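# Divide tall magnet-block stack into two equal stacks

## Task

Take the tall stack of magnet blocks apart and rebuild it as two tidy stacks of the same height on the bench, without toppling the row of blocks next to it, which must stay upright and roughly grouped. Both stacks must stand by themselves, not because the robot is holding them. Finish with both grippers open and pulled away.

## Robot and tools

Robot: two arms, left_arm and right_arm, each with six joints and a two-finger gripper. Every list ordered by joint, in commands and in results alike, follows this sequence per arm: elbow, shoulder, waist, wrist roll, wrist pitch, wrist yaw. Rely on that sequence only.

Frame: all gripper positions share one scene frame in metres. The origin sits on the tabletop midway between the arms. +z is up, +x reaches out across the table, and left_arm is mounted on the +y side. The arm names do not tell you which side of a camera picture an arm appears on. A gripper's fingers extend along its own +z axis and close along its y axis. The reported end_effector_position is the spot between the pads, roughly 1 cm short of the fingertips. It can be somewhat wrong, more so when the arm is stretched far.

Command row: always 14 plain numbers, each in [-1, 1], including for an arm you want to keep still. The first 6 are left_arm joint displacements, the 7th is the left opening, then the same 7 values for right_arm. Joint values are scaled offsets, not poses: 1.0 means 1.238 rad at the elbow, 1.258 at the shoulder, 1.202 at the waist, 2.022 at wrist roll and wrist yaw, 2.073 at wrist pitch. The opening is absolute, not an offset: +1 fully open, -1 shut. Stated joint ranges in rad: waist -2.618 to 3.054, shoulder 0.000 to 3.142, elbow 0.000 to 3.142, wrist pitch -1.571 to 1.571, wrist yaw -1.571 to 1.571, wrist roll -2.094 to 2.094. Real ends can differ by up to 0.036 rad.

execute_actions(actions): a list of up to 15 actions; each action is a table of up to 15 rows, one row per 1/30 s control step, and a table with fewer rows keeps its final row until 15 steps have passed. In every row, joint values are offsets from the angles the arm had when that action began, not from the previous row; for a call's first action that means the angles last reported. An action that would push a joint more than 0.036 rad outside its range is rejected for both arms; if the first action is rejected or any action is malformed, nothing in the call runs. An empty list just returns the current state and images. A joint pushed past its real end stops there, and the result may say "joint sent to its limit".

move(target, speed, blocking): target is one 14-number row as above; its joint offsets count from the Joint positions in the most recent result that listed them, and openings are absolute and applied immediately. All joints of both arms travel along their paths in step, so the hand traces a curve. speed (rad/s, 0.01 to 2, default 0.5) caps the joint with the farthest to go; paths last between 0.5 and 10 s and are cut short at 10 s. Paths ignore obstacles and the other arm. Faster moves and targets set deeper past a contact hit and press harder. blocking=false returns after 0.5 s while motion continues; then use wait or stop before sending anything else. The added "move:" line reports the ending (done, off_target, moving, held, fault), limits=held or limits=none, and each arm's joint farthest from target.



Results: a state line per arm with gripper position and quaternion (wxyz); Joint positions and Joint velocities per arm in the order above, plus finger gap in metres (0.094 fully open); Joint targets, the angles currently being driven toward; grip_measured on the command scale. "joint command not followed" means a clearance check altered some joint targets. FAULT or OVER-TEMPERATURE FAULT lines mean an arm was stopped; MOTOR HOT warns from 75 °C.

Motion limits: each joint's target can lead its measured angle by at most 0.202 rad (waist), 0.258 (shoulder), 0.238 (elbow), 0.573 (wrist pitch), 0.522 (wrist yaw and roll), and targets that would shift the hand over 70 mm are scaled back, so big moves take several actions and may need re-sending. Sending zeros can let an arm droop; to hold it, command it back to the desired angles and raise the aim if it still falls short.

Gripping: to hold a block, command an opening about 0.03 below grip_measured; less squeezes gently. Readings can be off by about 1 mm. Holding loads heats motors, even while you think, and the robot simply keeps the last command during that time; at 90 °C an arm halts for 10 s, at 100 °C it drops.

Avoid: knocking anything off the table (fails the task), toppling the nearby row, dropping or slamming blocks, hard pushes, and letting the arms collide. Brief outside tugs on held parts or nudges to loose ones may occur.

Each tool is called by a JSON object that holds its "fn" and its "kwargs".

## Session

{"fn": "execute_actions", "kwargs": {"actions": []}}

Scene clock: 0.00 s.
left_arm: end_effector_position=(+0.5518, +0.2123, +0.3174) grip_measured=+1.000 end_effector_quat_wxyz=(+0.580, -0.054, +0.749, -0.316) | right_arm: end_effector_position=(+0.2092, -0.4742, +0.3446) grip_measured=+1.000 end_effector_quat_wxyz=(+0.518, +0.434, +0.733, -0.083)
Joint names: [elbow, shoulder, waist, wrist roll, wrist pitch, wrist yaw]
Joint positions: left_arm=[ 1.286  1.651 -0.036 -0.504  0.221  0.469  0.094] | right_arm=[ 1.248  1.011 -1.085  0.212 -0.73  -0.314  0.094]
Joint velocities: left_arm=[ 0.007  0.007 -0.007 -0.037  0.037 -0.037  0.   ] | right_arm=[-0.007 -0.007 -0.022 -0.022 -0.007  0.081  0.   ]
Joint targets: left_arm=[1.298 1.639 -0.036 -0.502 0.224 0.470] | right_arm=[1.257 1.004 -1.085 0.211 -0.729 -0.317]

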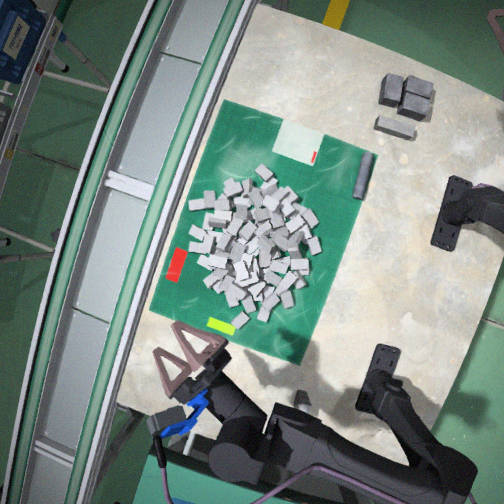

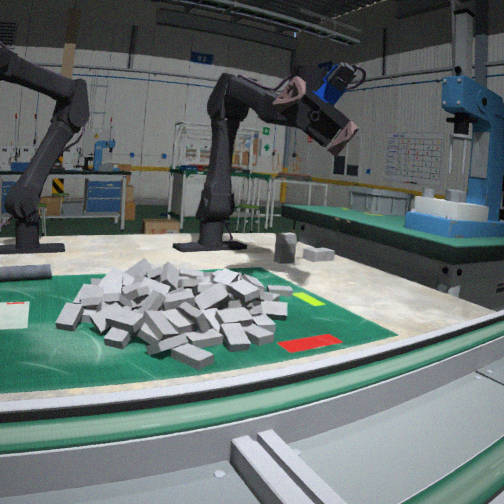

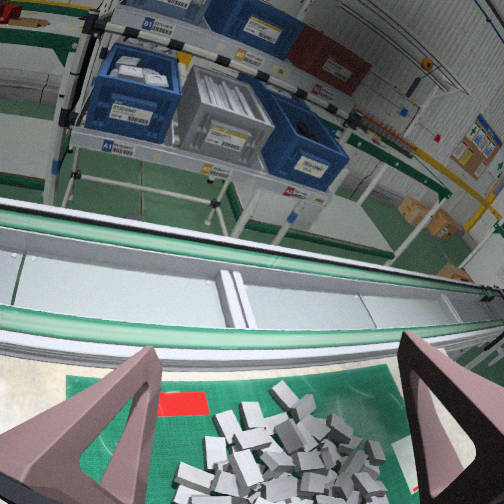

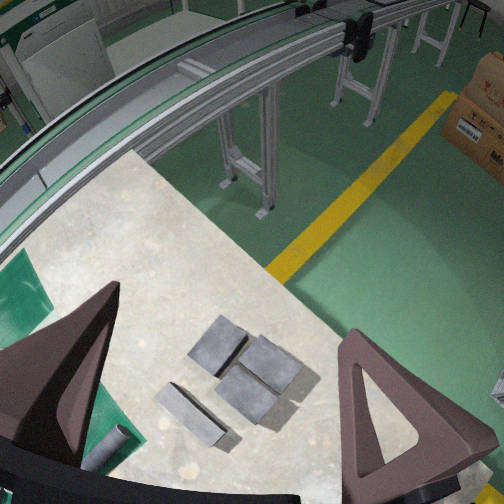

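{"fn": "zoom_image", "kwargs": {"camera": "cam_low", "region": [240,210,360,290]}}

{"fn": "move", "kwargs": {"target": [-0.3,-0.7,0,0.249,-0.3,-0.232,1,0,0,0,0,0,0,1], "speed": 0.8}}

Region (240, 210, 360, 290) of cam_low's 504x504 image, scaled by 4.200, with more detail than that image has.

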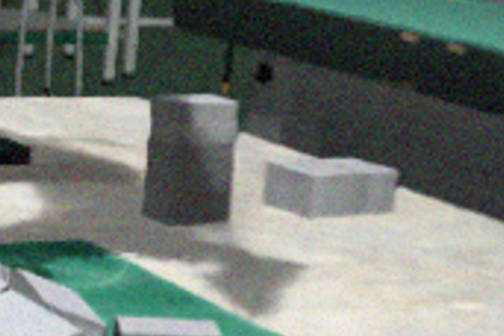

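Scene clock: 4.23 s.
left_arm: end_effector_position=(+0.3370, +0.2809, +0.3391) grip_measured=+1.000 end_effector_quat_wxyz=(+0.615, -0.017, +0.788, +0.008) | right_arm: end_effector_position=(+0.2092, -0.4742, +0.3446) grip_measured=+1.000 end_effector_quat_wxyz=(+0.518, +0.434, +0.733, -0.083)
Joint names: [elbow, shoulder, waist, wrist roll, wrist pitch, wrist yaw]
Joint positions: left_arm=[ 0.928  0.781 -0.036 -0.006 -0.393  0.011  0.094] | right_arm=[ 1.248  1.011 -1.085  0.212 -0.73  -0.314  0.094]
Joint velocities: left_arm=[-0.012 -0.017 -0.002 -0.007 -0.022 -0.11   0.   ] | right_arm=[ 0.002 -0.007 -0.007 -0.007 -0.066 -0.007  0.   ]
Joint targets: left_arm=[0.915 0.771 -0.036 -0.001 -0.401 0.000] | right_arm=[1.248 1.011 -1.085 0.212 -0.730 -0.314]
move: done; limits=none; left_arm: farthest joint: the elbow, 0.013 radians from its target (0.372 radians at the start); right_arm: farthest joint: the waist, 0.000 radians from its target (0.000 radians at the start)

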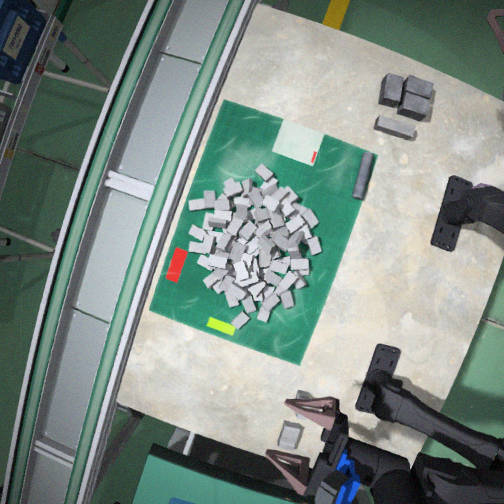

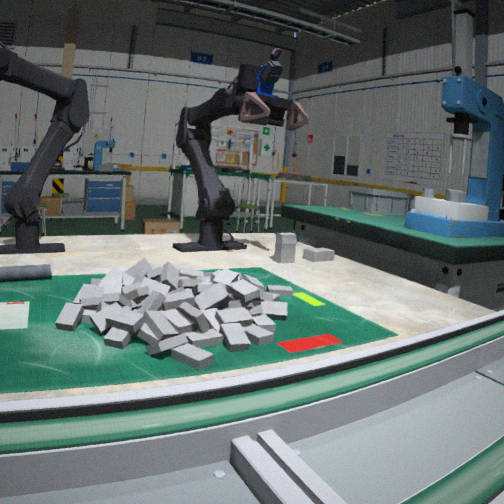

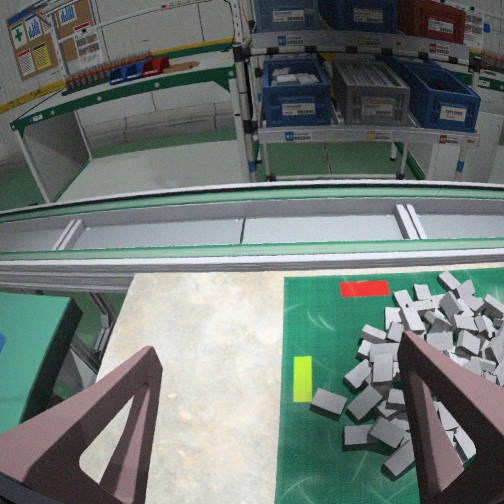

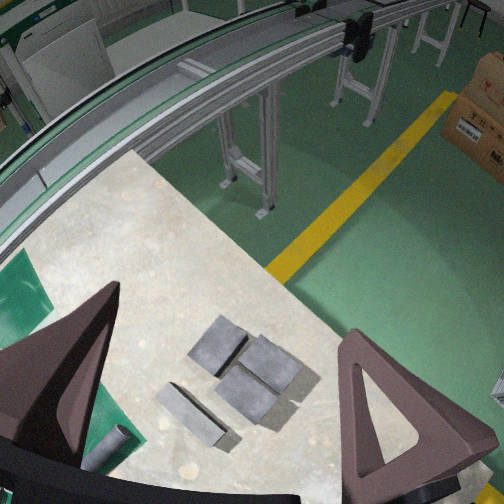

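{"fn": "move", "kwargs": {"target": [0,0.2,0.5,0,-0.4,0,1,0,0,0,0,0,0,1], "speed": 0.8}}

{"fn": "zoom_image", "kwargs": {"camera": "cam_low", "region": [260,225,350,275]}}

Scene clock: 11.00 s.
left_arm: end_effector_position=(+0.1883, +0.3841, +0.1396) grip_measured=+1.000 end_effector_quat_wxyz=(+0.124, -0.314, +0.941, +0.035) | right_arm: end_effector_position=(+0.2092, -0.4742, +0.3446) grip_measured=+1.000 end_effector_quat_wxyz=(+0.518, +0.434, +0.733, -0.083)
Joint names: [elbow, shoulder, waist, wrist roll, wrist pitch, wrist yaw]
Joint positions: left_arm=[ 0.928  1.028  0.558 -0.005 -1.214  0.011  0.094] | right_arm=[ 1.248  1.011 -1.085  0.212 -0.73  -0.314  0.094]
Joint velocities: left_arm=[-0.002 -0.007 -0.012 -0.007  0.081 -0.007  0.   ] | right_arm=[-0.002  0.007 -0.002 -0.051 -0.022  0.007  0.   ]
Joint targets: left_arm=[0.928 1.032 0.565 -0.006 -1.222 0.011] | right_arm=[1.248 1.011 -1.085 0.212 -0.730 -0.314]
move: done; limits=none; left_arm: farthest joint: the wrist pitch, 0.008 radians from its target (0.829 radians at the start); right_arm: farthest joint: the waist, 0.000 radians from its target (0.000 radians at the start)

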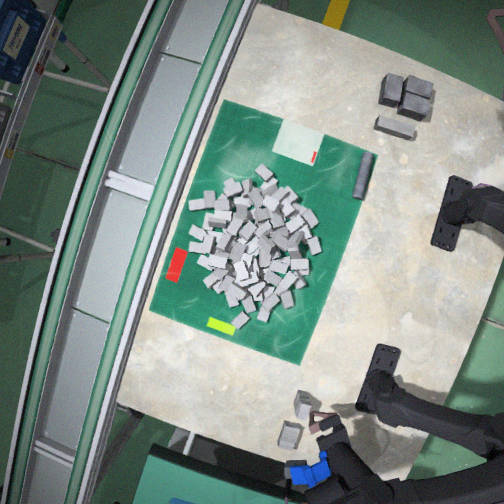

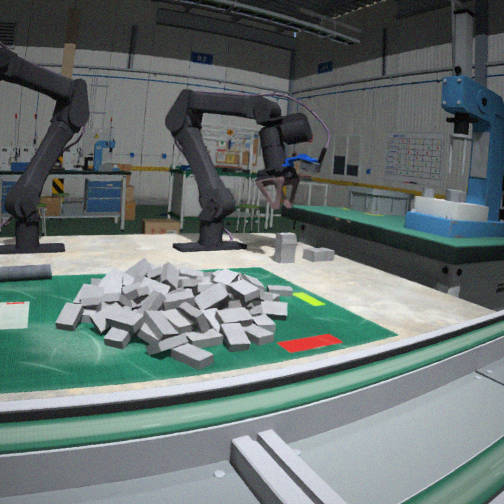

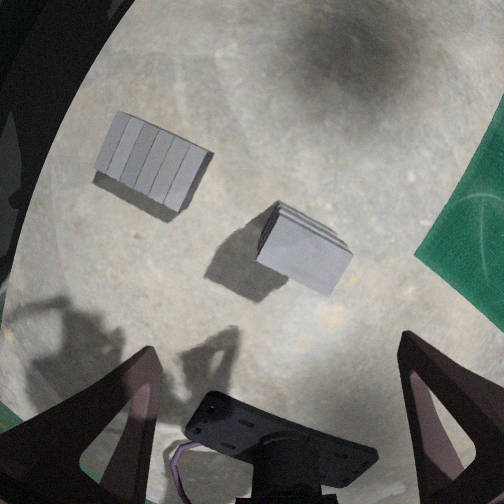

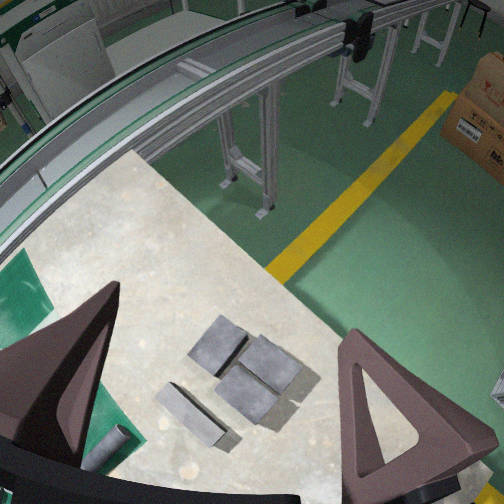

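Region (260, 225, 350, 275) of cam_low's 504x504 image, scaled by 5.600, with more detail than that image has.

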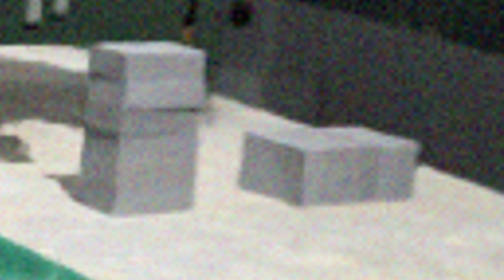

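{"fn": "move", "kwargs": {"target": [0.17,0.335,-0.05,0.27,-0.022,0,1,0,0,0,0,0,0,1], "speed": 0.6}}

Scene clock: 26.50 s.
left_arm: end_effector_position=(+0.2240, +0.3954, +0.1053) grip_measured=+1.000 end_effector_quat_wxyz=(-0.008, -0.026, +1.000, -0.012) | right_arm: end_effector_position=(+0.2092, -0.4742, +0.3446) grip_measured=+1.000 end_effector_quat_wxyz=(+0.518, +0.434, +0.733, -0.083)
Joint names: [elbow, shoulder, waist, wrist roll, wrist pitch, wrist yaw]
Joint positions: left_arm=[ 1.102  1.45   0.505  0.535 -1.249  0.011  0.094] | right_arm=[ 1.248  1.011 -1.085  0.212 -0.73  -0.314  0.094]
Joint velocities: left_arm=[-0.007 -0.002 -0.022  0.051 -0.037 -0.051  0.   ] | right_arm=[-0.007 -0.002  0.012 -0.007 -0.022 -0.051  0.   ]
Joint targets: left_arm=[1.138 1.449 0.498 0.540 -1.259 0.011] | right_arm=[1.248 1.011 -1.085 0.212 -0.730 -0.314]
move: off_target (left_arm); limits=none; left_arm: farthest joint: the elbow, 0.037 radians from its target (0.211 radians at the start); right_arm: farthest joint: the waist, 0.000 radians from its target (0.000 radians at the start)

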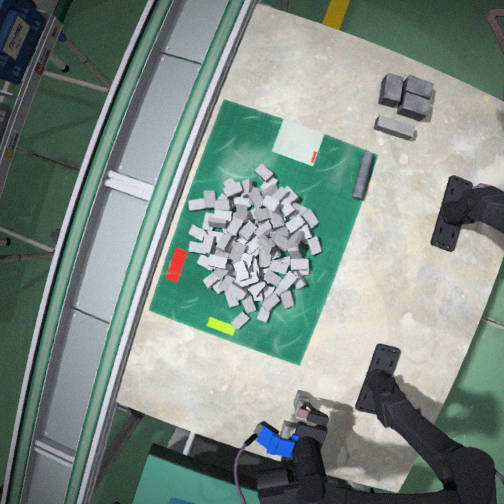

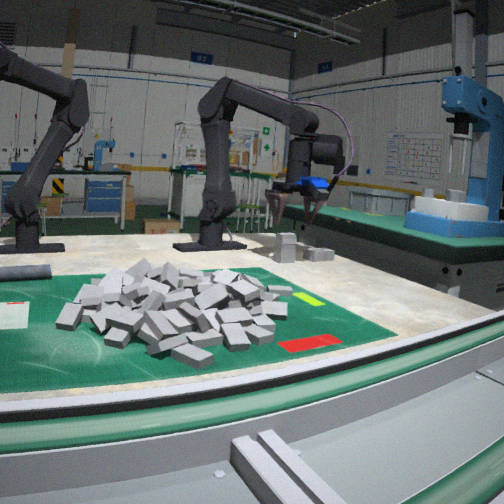

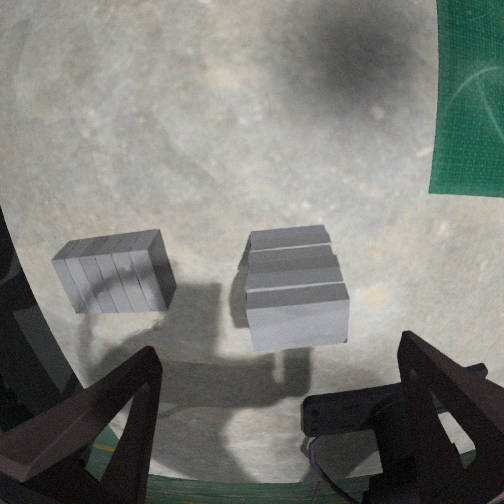

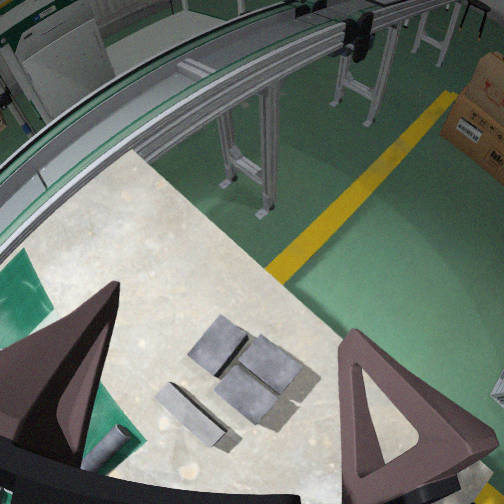

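{"fn": "zoom_image", "kwargs": {"camera": "cam_left_wrist", "region": [200,200,400,370]}}

Region (200, 200, 400, 370) of cam_left_wrist's 504x504 image, scaled by 2.520, with more detail than that image has; it fills the top 428 rows of this view, and the rest is white.

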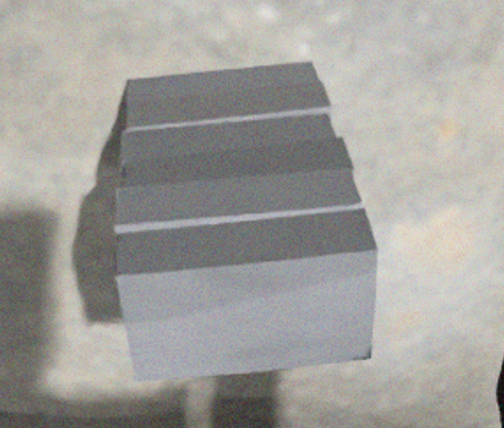

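{"fn": "move", "kwargs": {"target": [-0.185,0,-0.035,0,0.105,0,1,0,0,0,0,0,0,1], "speed": 0.25}}

{"fn": "zoom_image", "kwargs": {"camera": "cam_low", "region": [250,205,350,275]}}

Scene clock: 36.67 s.
left_arm: end_effector_position=(+0.2165, +0.3812, +0.0523) grip_measured=+1.000 end_effector_quat_wxyz=(-0.012, -0.009, +1.000, -0.014) | right_arm: end_effector_position=(+0.2092, -0.4742, +0.3446) grip_measured=+1.000 end_effector_quat_wxyz=(+0.518, +0.434, +0.733, -0.083)
Joint names: [elbow, shoulder, waist, wrist roll, wrist pitch, wrist yaw]
Joint positions: left_arm=[ 0.886  1.45   0.47   0.535 -1.043  0.011  0.094] | right_arm=[ 1.248  1.011 -1.085  0.212 -0.73  -0.314  0.094]
Joint velocities: left_arm=[-0.022 -0.007 -0.022  0.007  0.007 -0.081  0.   ] | right_arm=[-0.002 -0.007 -0.012  0.007 -0.007 -0.007  0.   ]
Joint targets: left_arm=[0.873 1.450 0.463 0.535 -1.032 0.011] | right_arm=[1.248 1.011 -1.085 0.212 -0.730 -0.314]
move: done; limits=none; left_arm: farthest joint: the elbow, 0.013 radians from its target (0.229 radians at the start); right_arm: farthest joint: the waist, 0.000 radians from its target (0.000 radians at the start)

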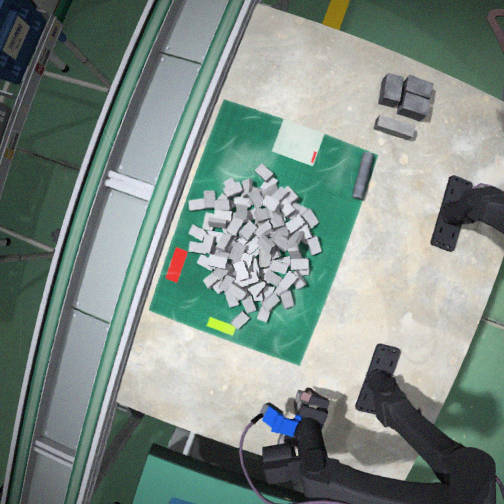

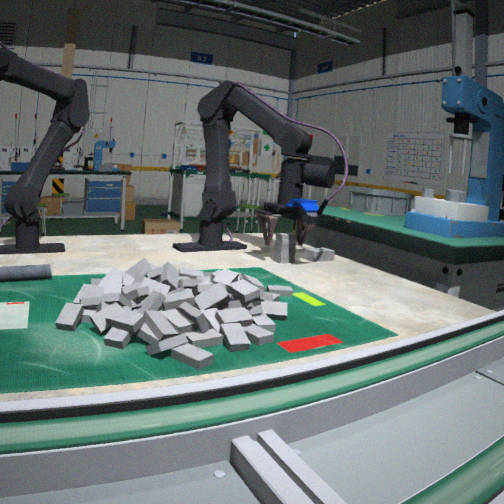

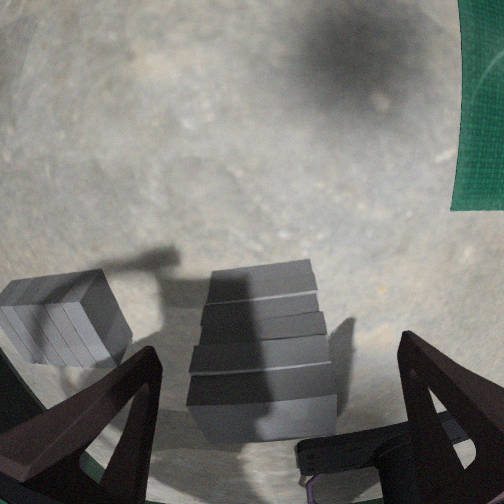

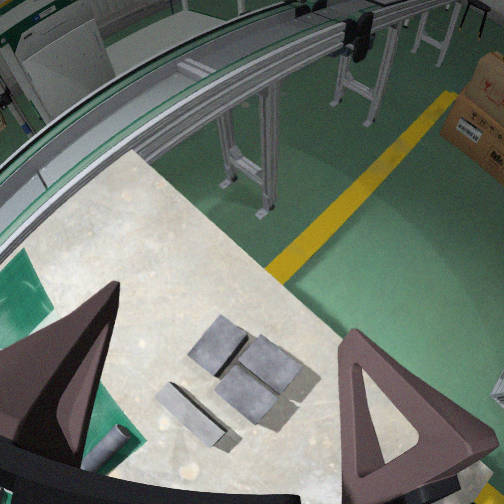

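Region (250, 205, 350, 275) of cam_low's 504x504 image, scaled by 5.040, with more detail than that image has; it fills the top 353 rows of this view, and the rest is white.

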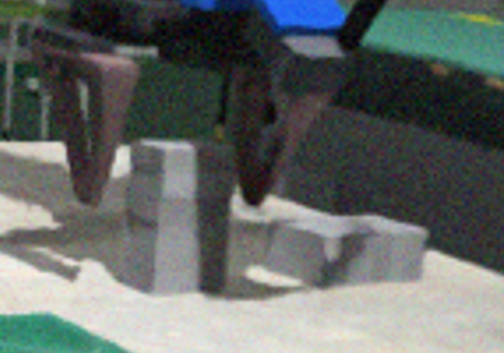

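{"fn": "move", "kwargs": {"target": [-0.03,0,0.025,0.02,0.015,0,1,0,0,0,0,0,0,1], "speed": 0.2}}

{"fn": "move", "kwargs": {"target": [0,0,0,0,0,0,-0.1,0,0,0,0,0,0,1]}}

{"fn": "move", "kwargs": {"target": [0.12,0,0,0,-0.06,0,-0.1,0,0,0,0,0,0,1], "speed": 0.2}}

{"fn": "zoom_image", "kwargs": {"camera": "cam_low", "region": [250,205,350,275]}}

Scene clock: 42.13 s.
left_arm: end_effector_position=(+0.2117, +0.3841, +0.0470) grip_measured=+1.000 end_effector_quat_wxyz=(-0.013, -0.003, +1.000, -0.015) | right_arm: end_effector_position=(+0.2092, -0.4742, +0.3446) grip_measured=+1.000 end_effector_quat_wxyz=(+0.518, +0.434, +0.733, -0.083)
Joint names: [elbow, shoulder, waist, wrist roll, wrist pitch, wrist yaw]
Joint positions: left_arm=[ 0.864  1.45   0.493  0.57  -1.023  0.011  0.094] | right_arm=[ 1.248  1.011 -1.085  0.212 -0.73  -0.314  0.094]
Joint velocities: left_arm=[-0.002  0.002  0.012 -0.022 -0.037  0.037  0.   ] | right_arm=[-0.032 -0.002 -0.007 -0.022  0.022  0.007  0.   ]
Joint targets: left_arm=[0.849 1.450 0.500 0.576 -1.012 0.011] | right_arm=[1.248 1.011 -1.085 0.212 -0.730 -0.314]
move: done; limits=none; left_arm: farthest joint: the elbow, 0.015 radians from its target (0.037 radians at the start); right_arm: farthest joint: the waist, 0.000 radians from its target (0.000 radians at the start)

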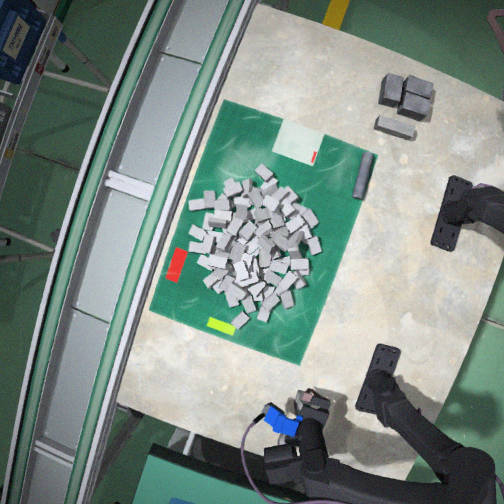

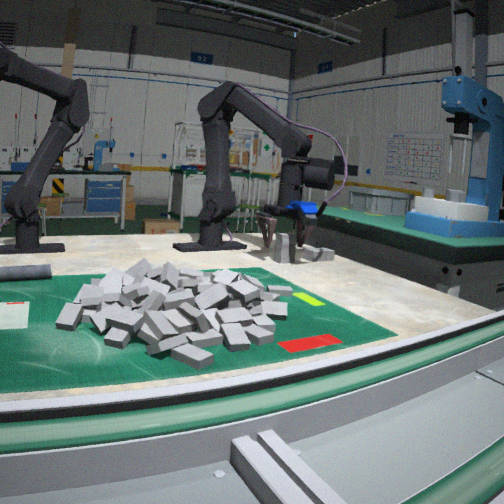

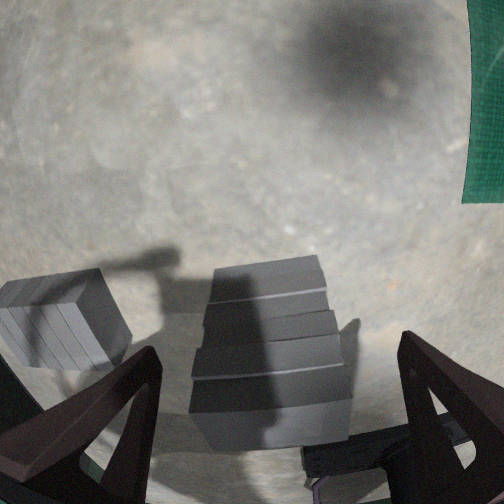

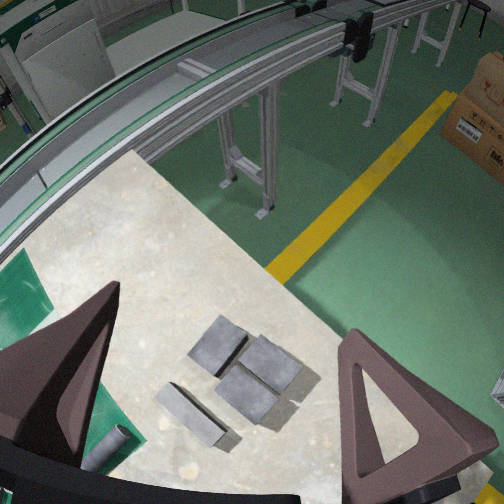

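Scene clock: 42.63 s.
left_arm: end_effector_position=(+0.2116, +0.3848, +0.0470) grip_measured=-0.076 end_effector_quat_wxyz=(-0.014, -0.003, +1.000, -0.013) | right_arm: end_effector_position=(+0.2092, -0.4742, +0.3446) grip_measured=+1.000 end_effector_quat_wxyz=(+0.518, +0.434, +0.733, -0.083)
Joint names: [elbow, shoulder, waist, wrist roll, wrist pitch, wrist yaw]
Joint positions: left_arm=[ 0.864  1.45   0.493  0.57  -1.022  0.008  0.043] | right_arm=[ 1.248  1.011 -1.085  0.212 -0.73  -0.314  0.094]
Joint velocities: left_arm=[-0.007  0.022 -0.012 -0.007  0.022 -0.037 -0.   ] | right_arm=[-0.002  0.012 -0.012 -0.022  0.007 -0.022  0.   ]
Joint targets: left_arm=[0.864 1.450 0.493 0.570 -1.024 0.011] | right_arm=[1.248 1.011 -1.085 0.212 -0.730 -0.314]
move: done; limits=none; left_arm: farthest joint: the wrist yaw, 0.003 radians from its target (0.000 radians at the start); right_arm: farthest joint: the waist, 0.000 radians from its target (0.000 radians at the start)

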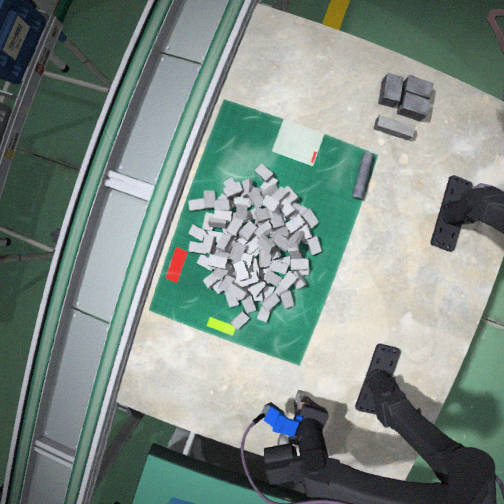

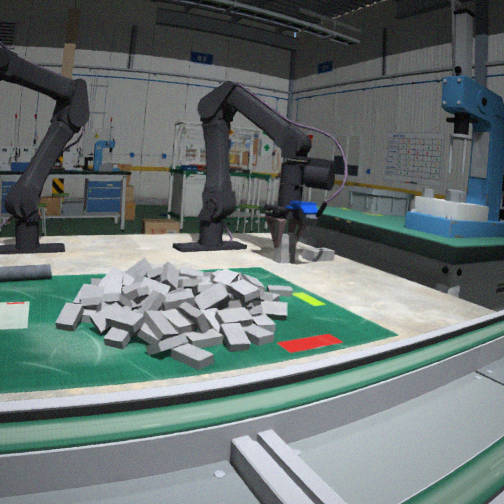

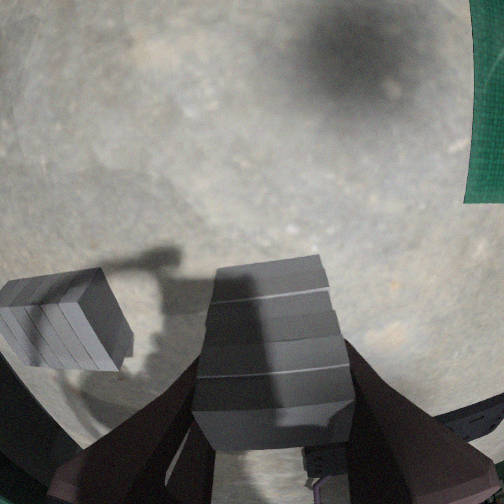

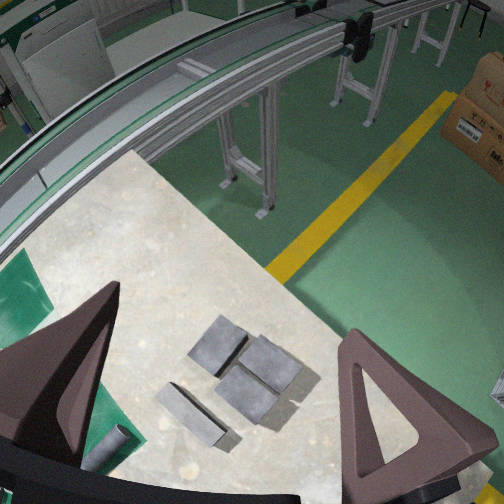

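Scene clock: 43.97 s.
left_arm: end_effector_position=(+0.2172, +0.3884, +0.0726) grip_measured=-0.076 end_effector_quat_wxyz=(-0.016, -0.003, +1.000, -0.015) | right_arm: end_effector_position=(+0.2092, -0.4742, +0.3446) grip_measured=+1.000 end_effector_quat_wxyz=(+0.518, +0.434, +0.733, -0.083)
Joint names: [elbow, shoulder, waist, wrist roll, wrist pitch, wrist yaw]
Joint positions: left_arm=[ 0.972  1.452  0.493  0.57  -1.134  0.008  0.043] | right_arm=[ 1.248  1.011 -1.085  0.212 -0.73  -0.314  0.094]
Joint velocities: left_arm=[-0.007 -0.002  0.007 -0.022  0.051 -0.007 -0.   ] | right_arm=[-0.017  0.002  0.007  0.051  0.037 -0.081  0.   ]
Joint targets: left_arm=[1.012 1.449 0.493 0.570 -1.147 0.008] | right_arm=[1.248 1.011 -1.085 0.212 -0.730 -0.314]
move: off_target (left_arm); limits=none; left_arm: farthest joint: the elbow, 0.041 radians from its target (0.149 radians at the start); right_arm: farthest joint: the waist, 0.000 radians from its target (0.000 radians at the start)

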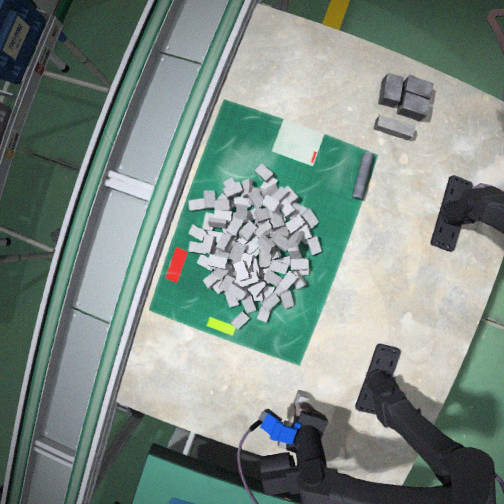

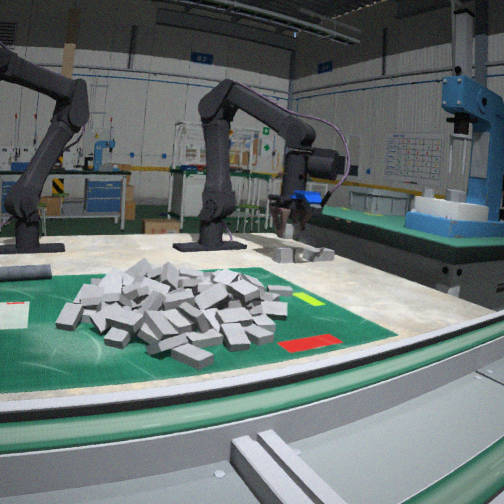

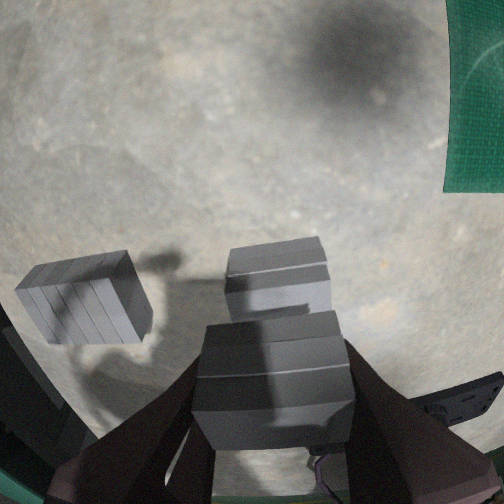

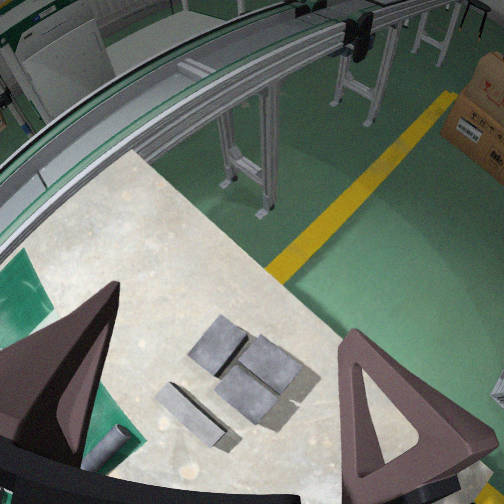

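Region (250, 205, 350, 275) of cam_low's 504x504 image, scaled by 5.040, with more detail than that image has; it fills the top 353 rows of this view, and the rest is white.

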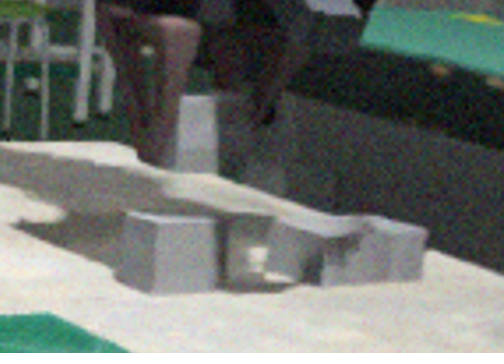

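{"fn": "move", "kwargs": {"target": [0.03,0,-0.45,-0.27,0,0,-0.11,0,0,0,0,0,0,1]}}

{"fn": "move", "kwargs": {"target": [-0.2,0,0,0,0.115,0,-0.11,0,0,0,0,0,0,1], "speed": 0.2}}

{"fn": "zoom_image", "kwargs": {"camera": "cam_low", "region": [200,205,320,285]}}

Scene clock: 48.33 s.
left_arm: end_effector_position=(+0.2525, +0.2762, +0.0726) grip_measured=-0.076 end_effector_quat_wxyz=(-0.022, -0.005, +1.000, -0.004) | right_arm: end_effector_position=(+0.2092, -0.4742, +0.3446) grip_measured=+1.000 end_effector_quat_wxyz=(+0.518, +0.434, +0.733, -0.083)
Joint names: [elbow, shoulder, waist, wrist roll, wrist pitch, wrist yaw]
Joint positions: left_arm=[ 0.972  1.452 -0.044  0.03  -1.135  0.006  0.043] | right_arm=[ 1.248  1.011 -1.085  0.212 -0.73  -0.314  0.094]
Joint velocities: left_arm=[-0.012 -0.027 -0.017 -0.081 -0.022  0.051 -0.   ] | right_arm=[ 0.002 -0.007 -0.022 -0.022  0.007  0.022  0.   ]
Joint targets: left_arm=[1.009 1.452 -0.048 0.024 -1.135 0.007] | right_arm=[1.248 1.011 -1.085 0.212 -0.730 -0.314]
move: off_target (left_arm); limits=none; left_arm: farthest joint: the elbow, 0.037 radians from its target (0.037 radians at the start); right_arm: farthest joint: the waist, 0.000 radians from its target (0.000 radians at the start)

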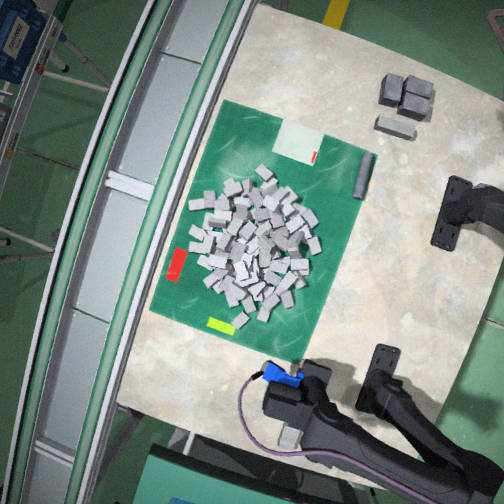

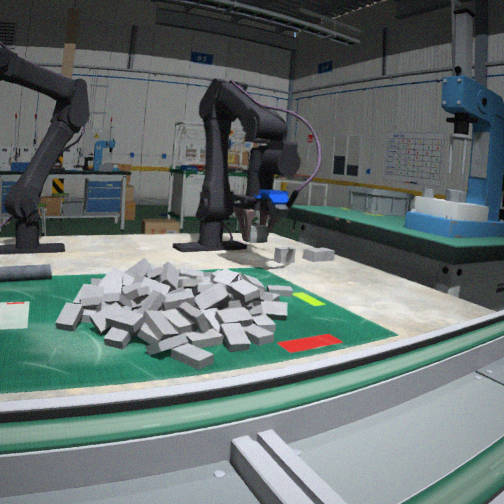

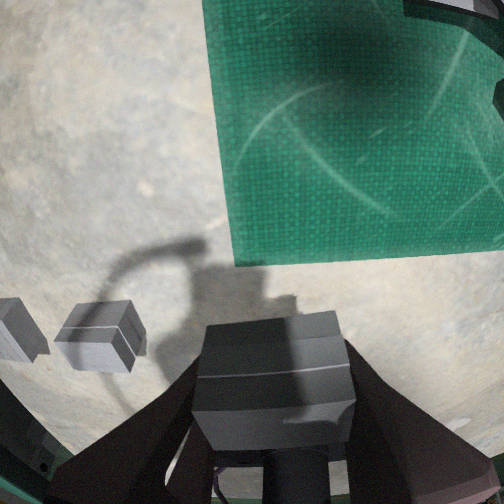

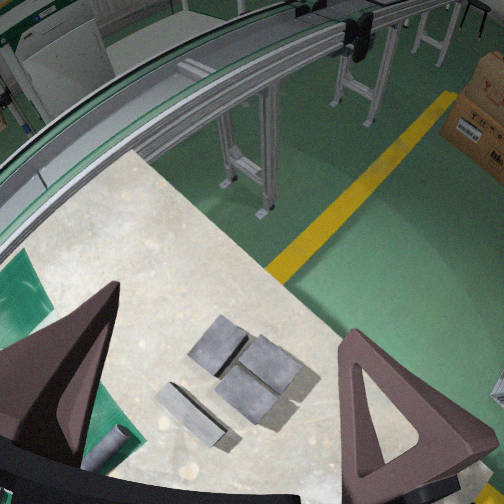

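Scene clock: 50.20 s.
left_arm: end_effector_position=(+0.2278, +0.2752, +0.0158) grip_measured=-0.076 end_effector_quat_wxyz=(-0.029, -0.005, +1.000, -0.004) | right_arm: end_effector_position=(+0.2092, -0.4742, +0.3446) grip_measured=+1.000 end_effector_quat_wxyz=(+0.518, +0.434, +0.733, -0.083)
Joint names: [elbow, shoulder, waist, wrist roll, wrist pitch, wrist yaw]
Joint positions: left_arm=[ 0.73   1.452 -0.044  0.03  -0.906  0.006  0.043] | right_arm=[ 1.248  1.011 -1.085  0.212 -0.73  -0.314  0.094]
Joint velocities: left_arm=[ 0.017 -0.007  0.007  0.007  0.007  0.037 -0.   ] | right_arm=[ 0.002 -0.002  0.002 -0.022 -0.007 -0.022  0.   ]
Joint targets: left_arm=[0.724 1.452 -0.044 0.030 -0.896 0.006] | right_arm=[1.248 1.011 -1.085 0.212 -0.730 -0.314]
move: done; limits=none; left_arm: farthest joint: the wrist pitch, 0.009 radians from its target (0.238 radians at the start); right_arm: farthest joint: the waist, 0.000 radians from its target (0.000 radians at the start)

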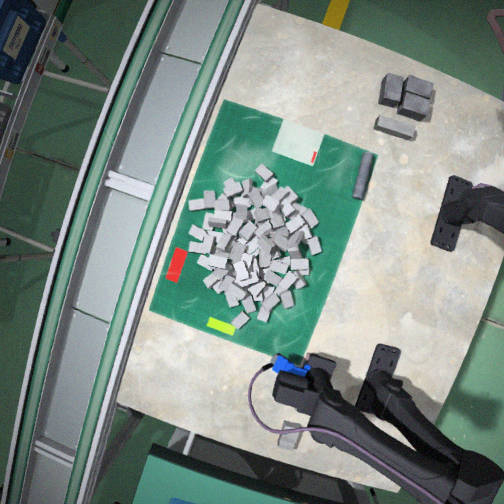

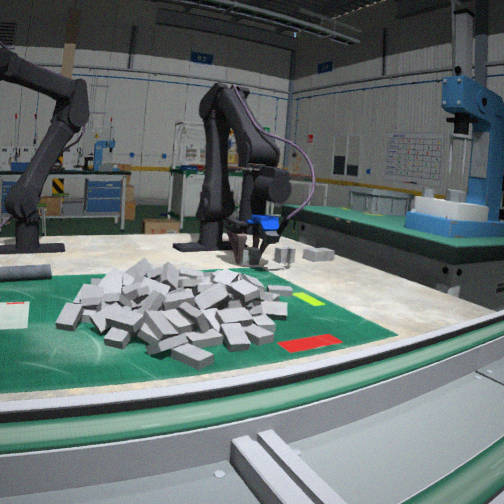

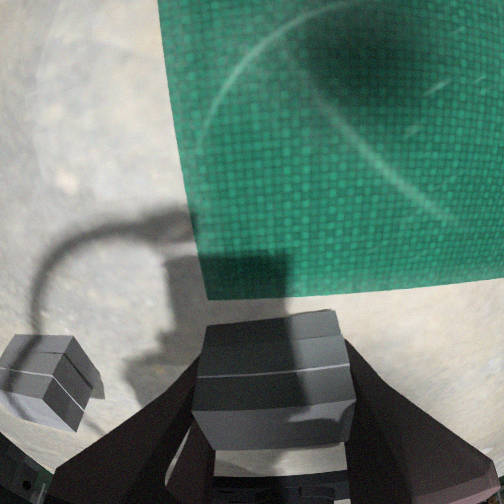

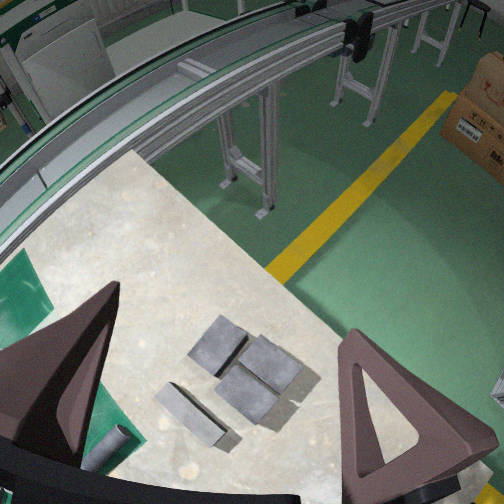

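Region (200, 205, 320, 285) of cam_low's 504x504 image, scaled by 4.200, with more detail than that image has.

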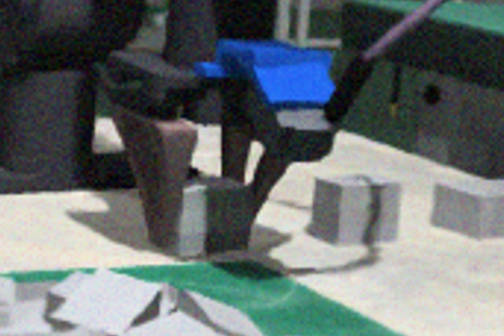

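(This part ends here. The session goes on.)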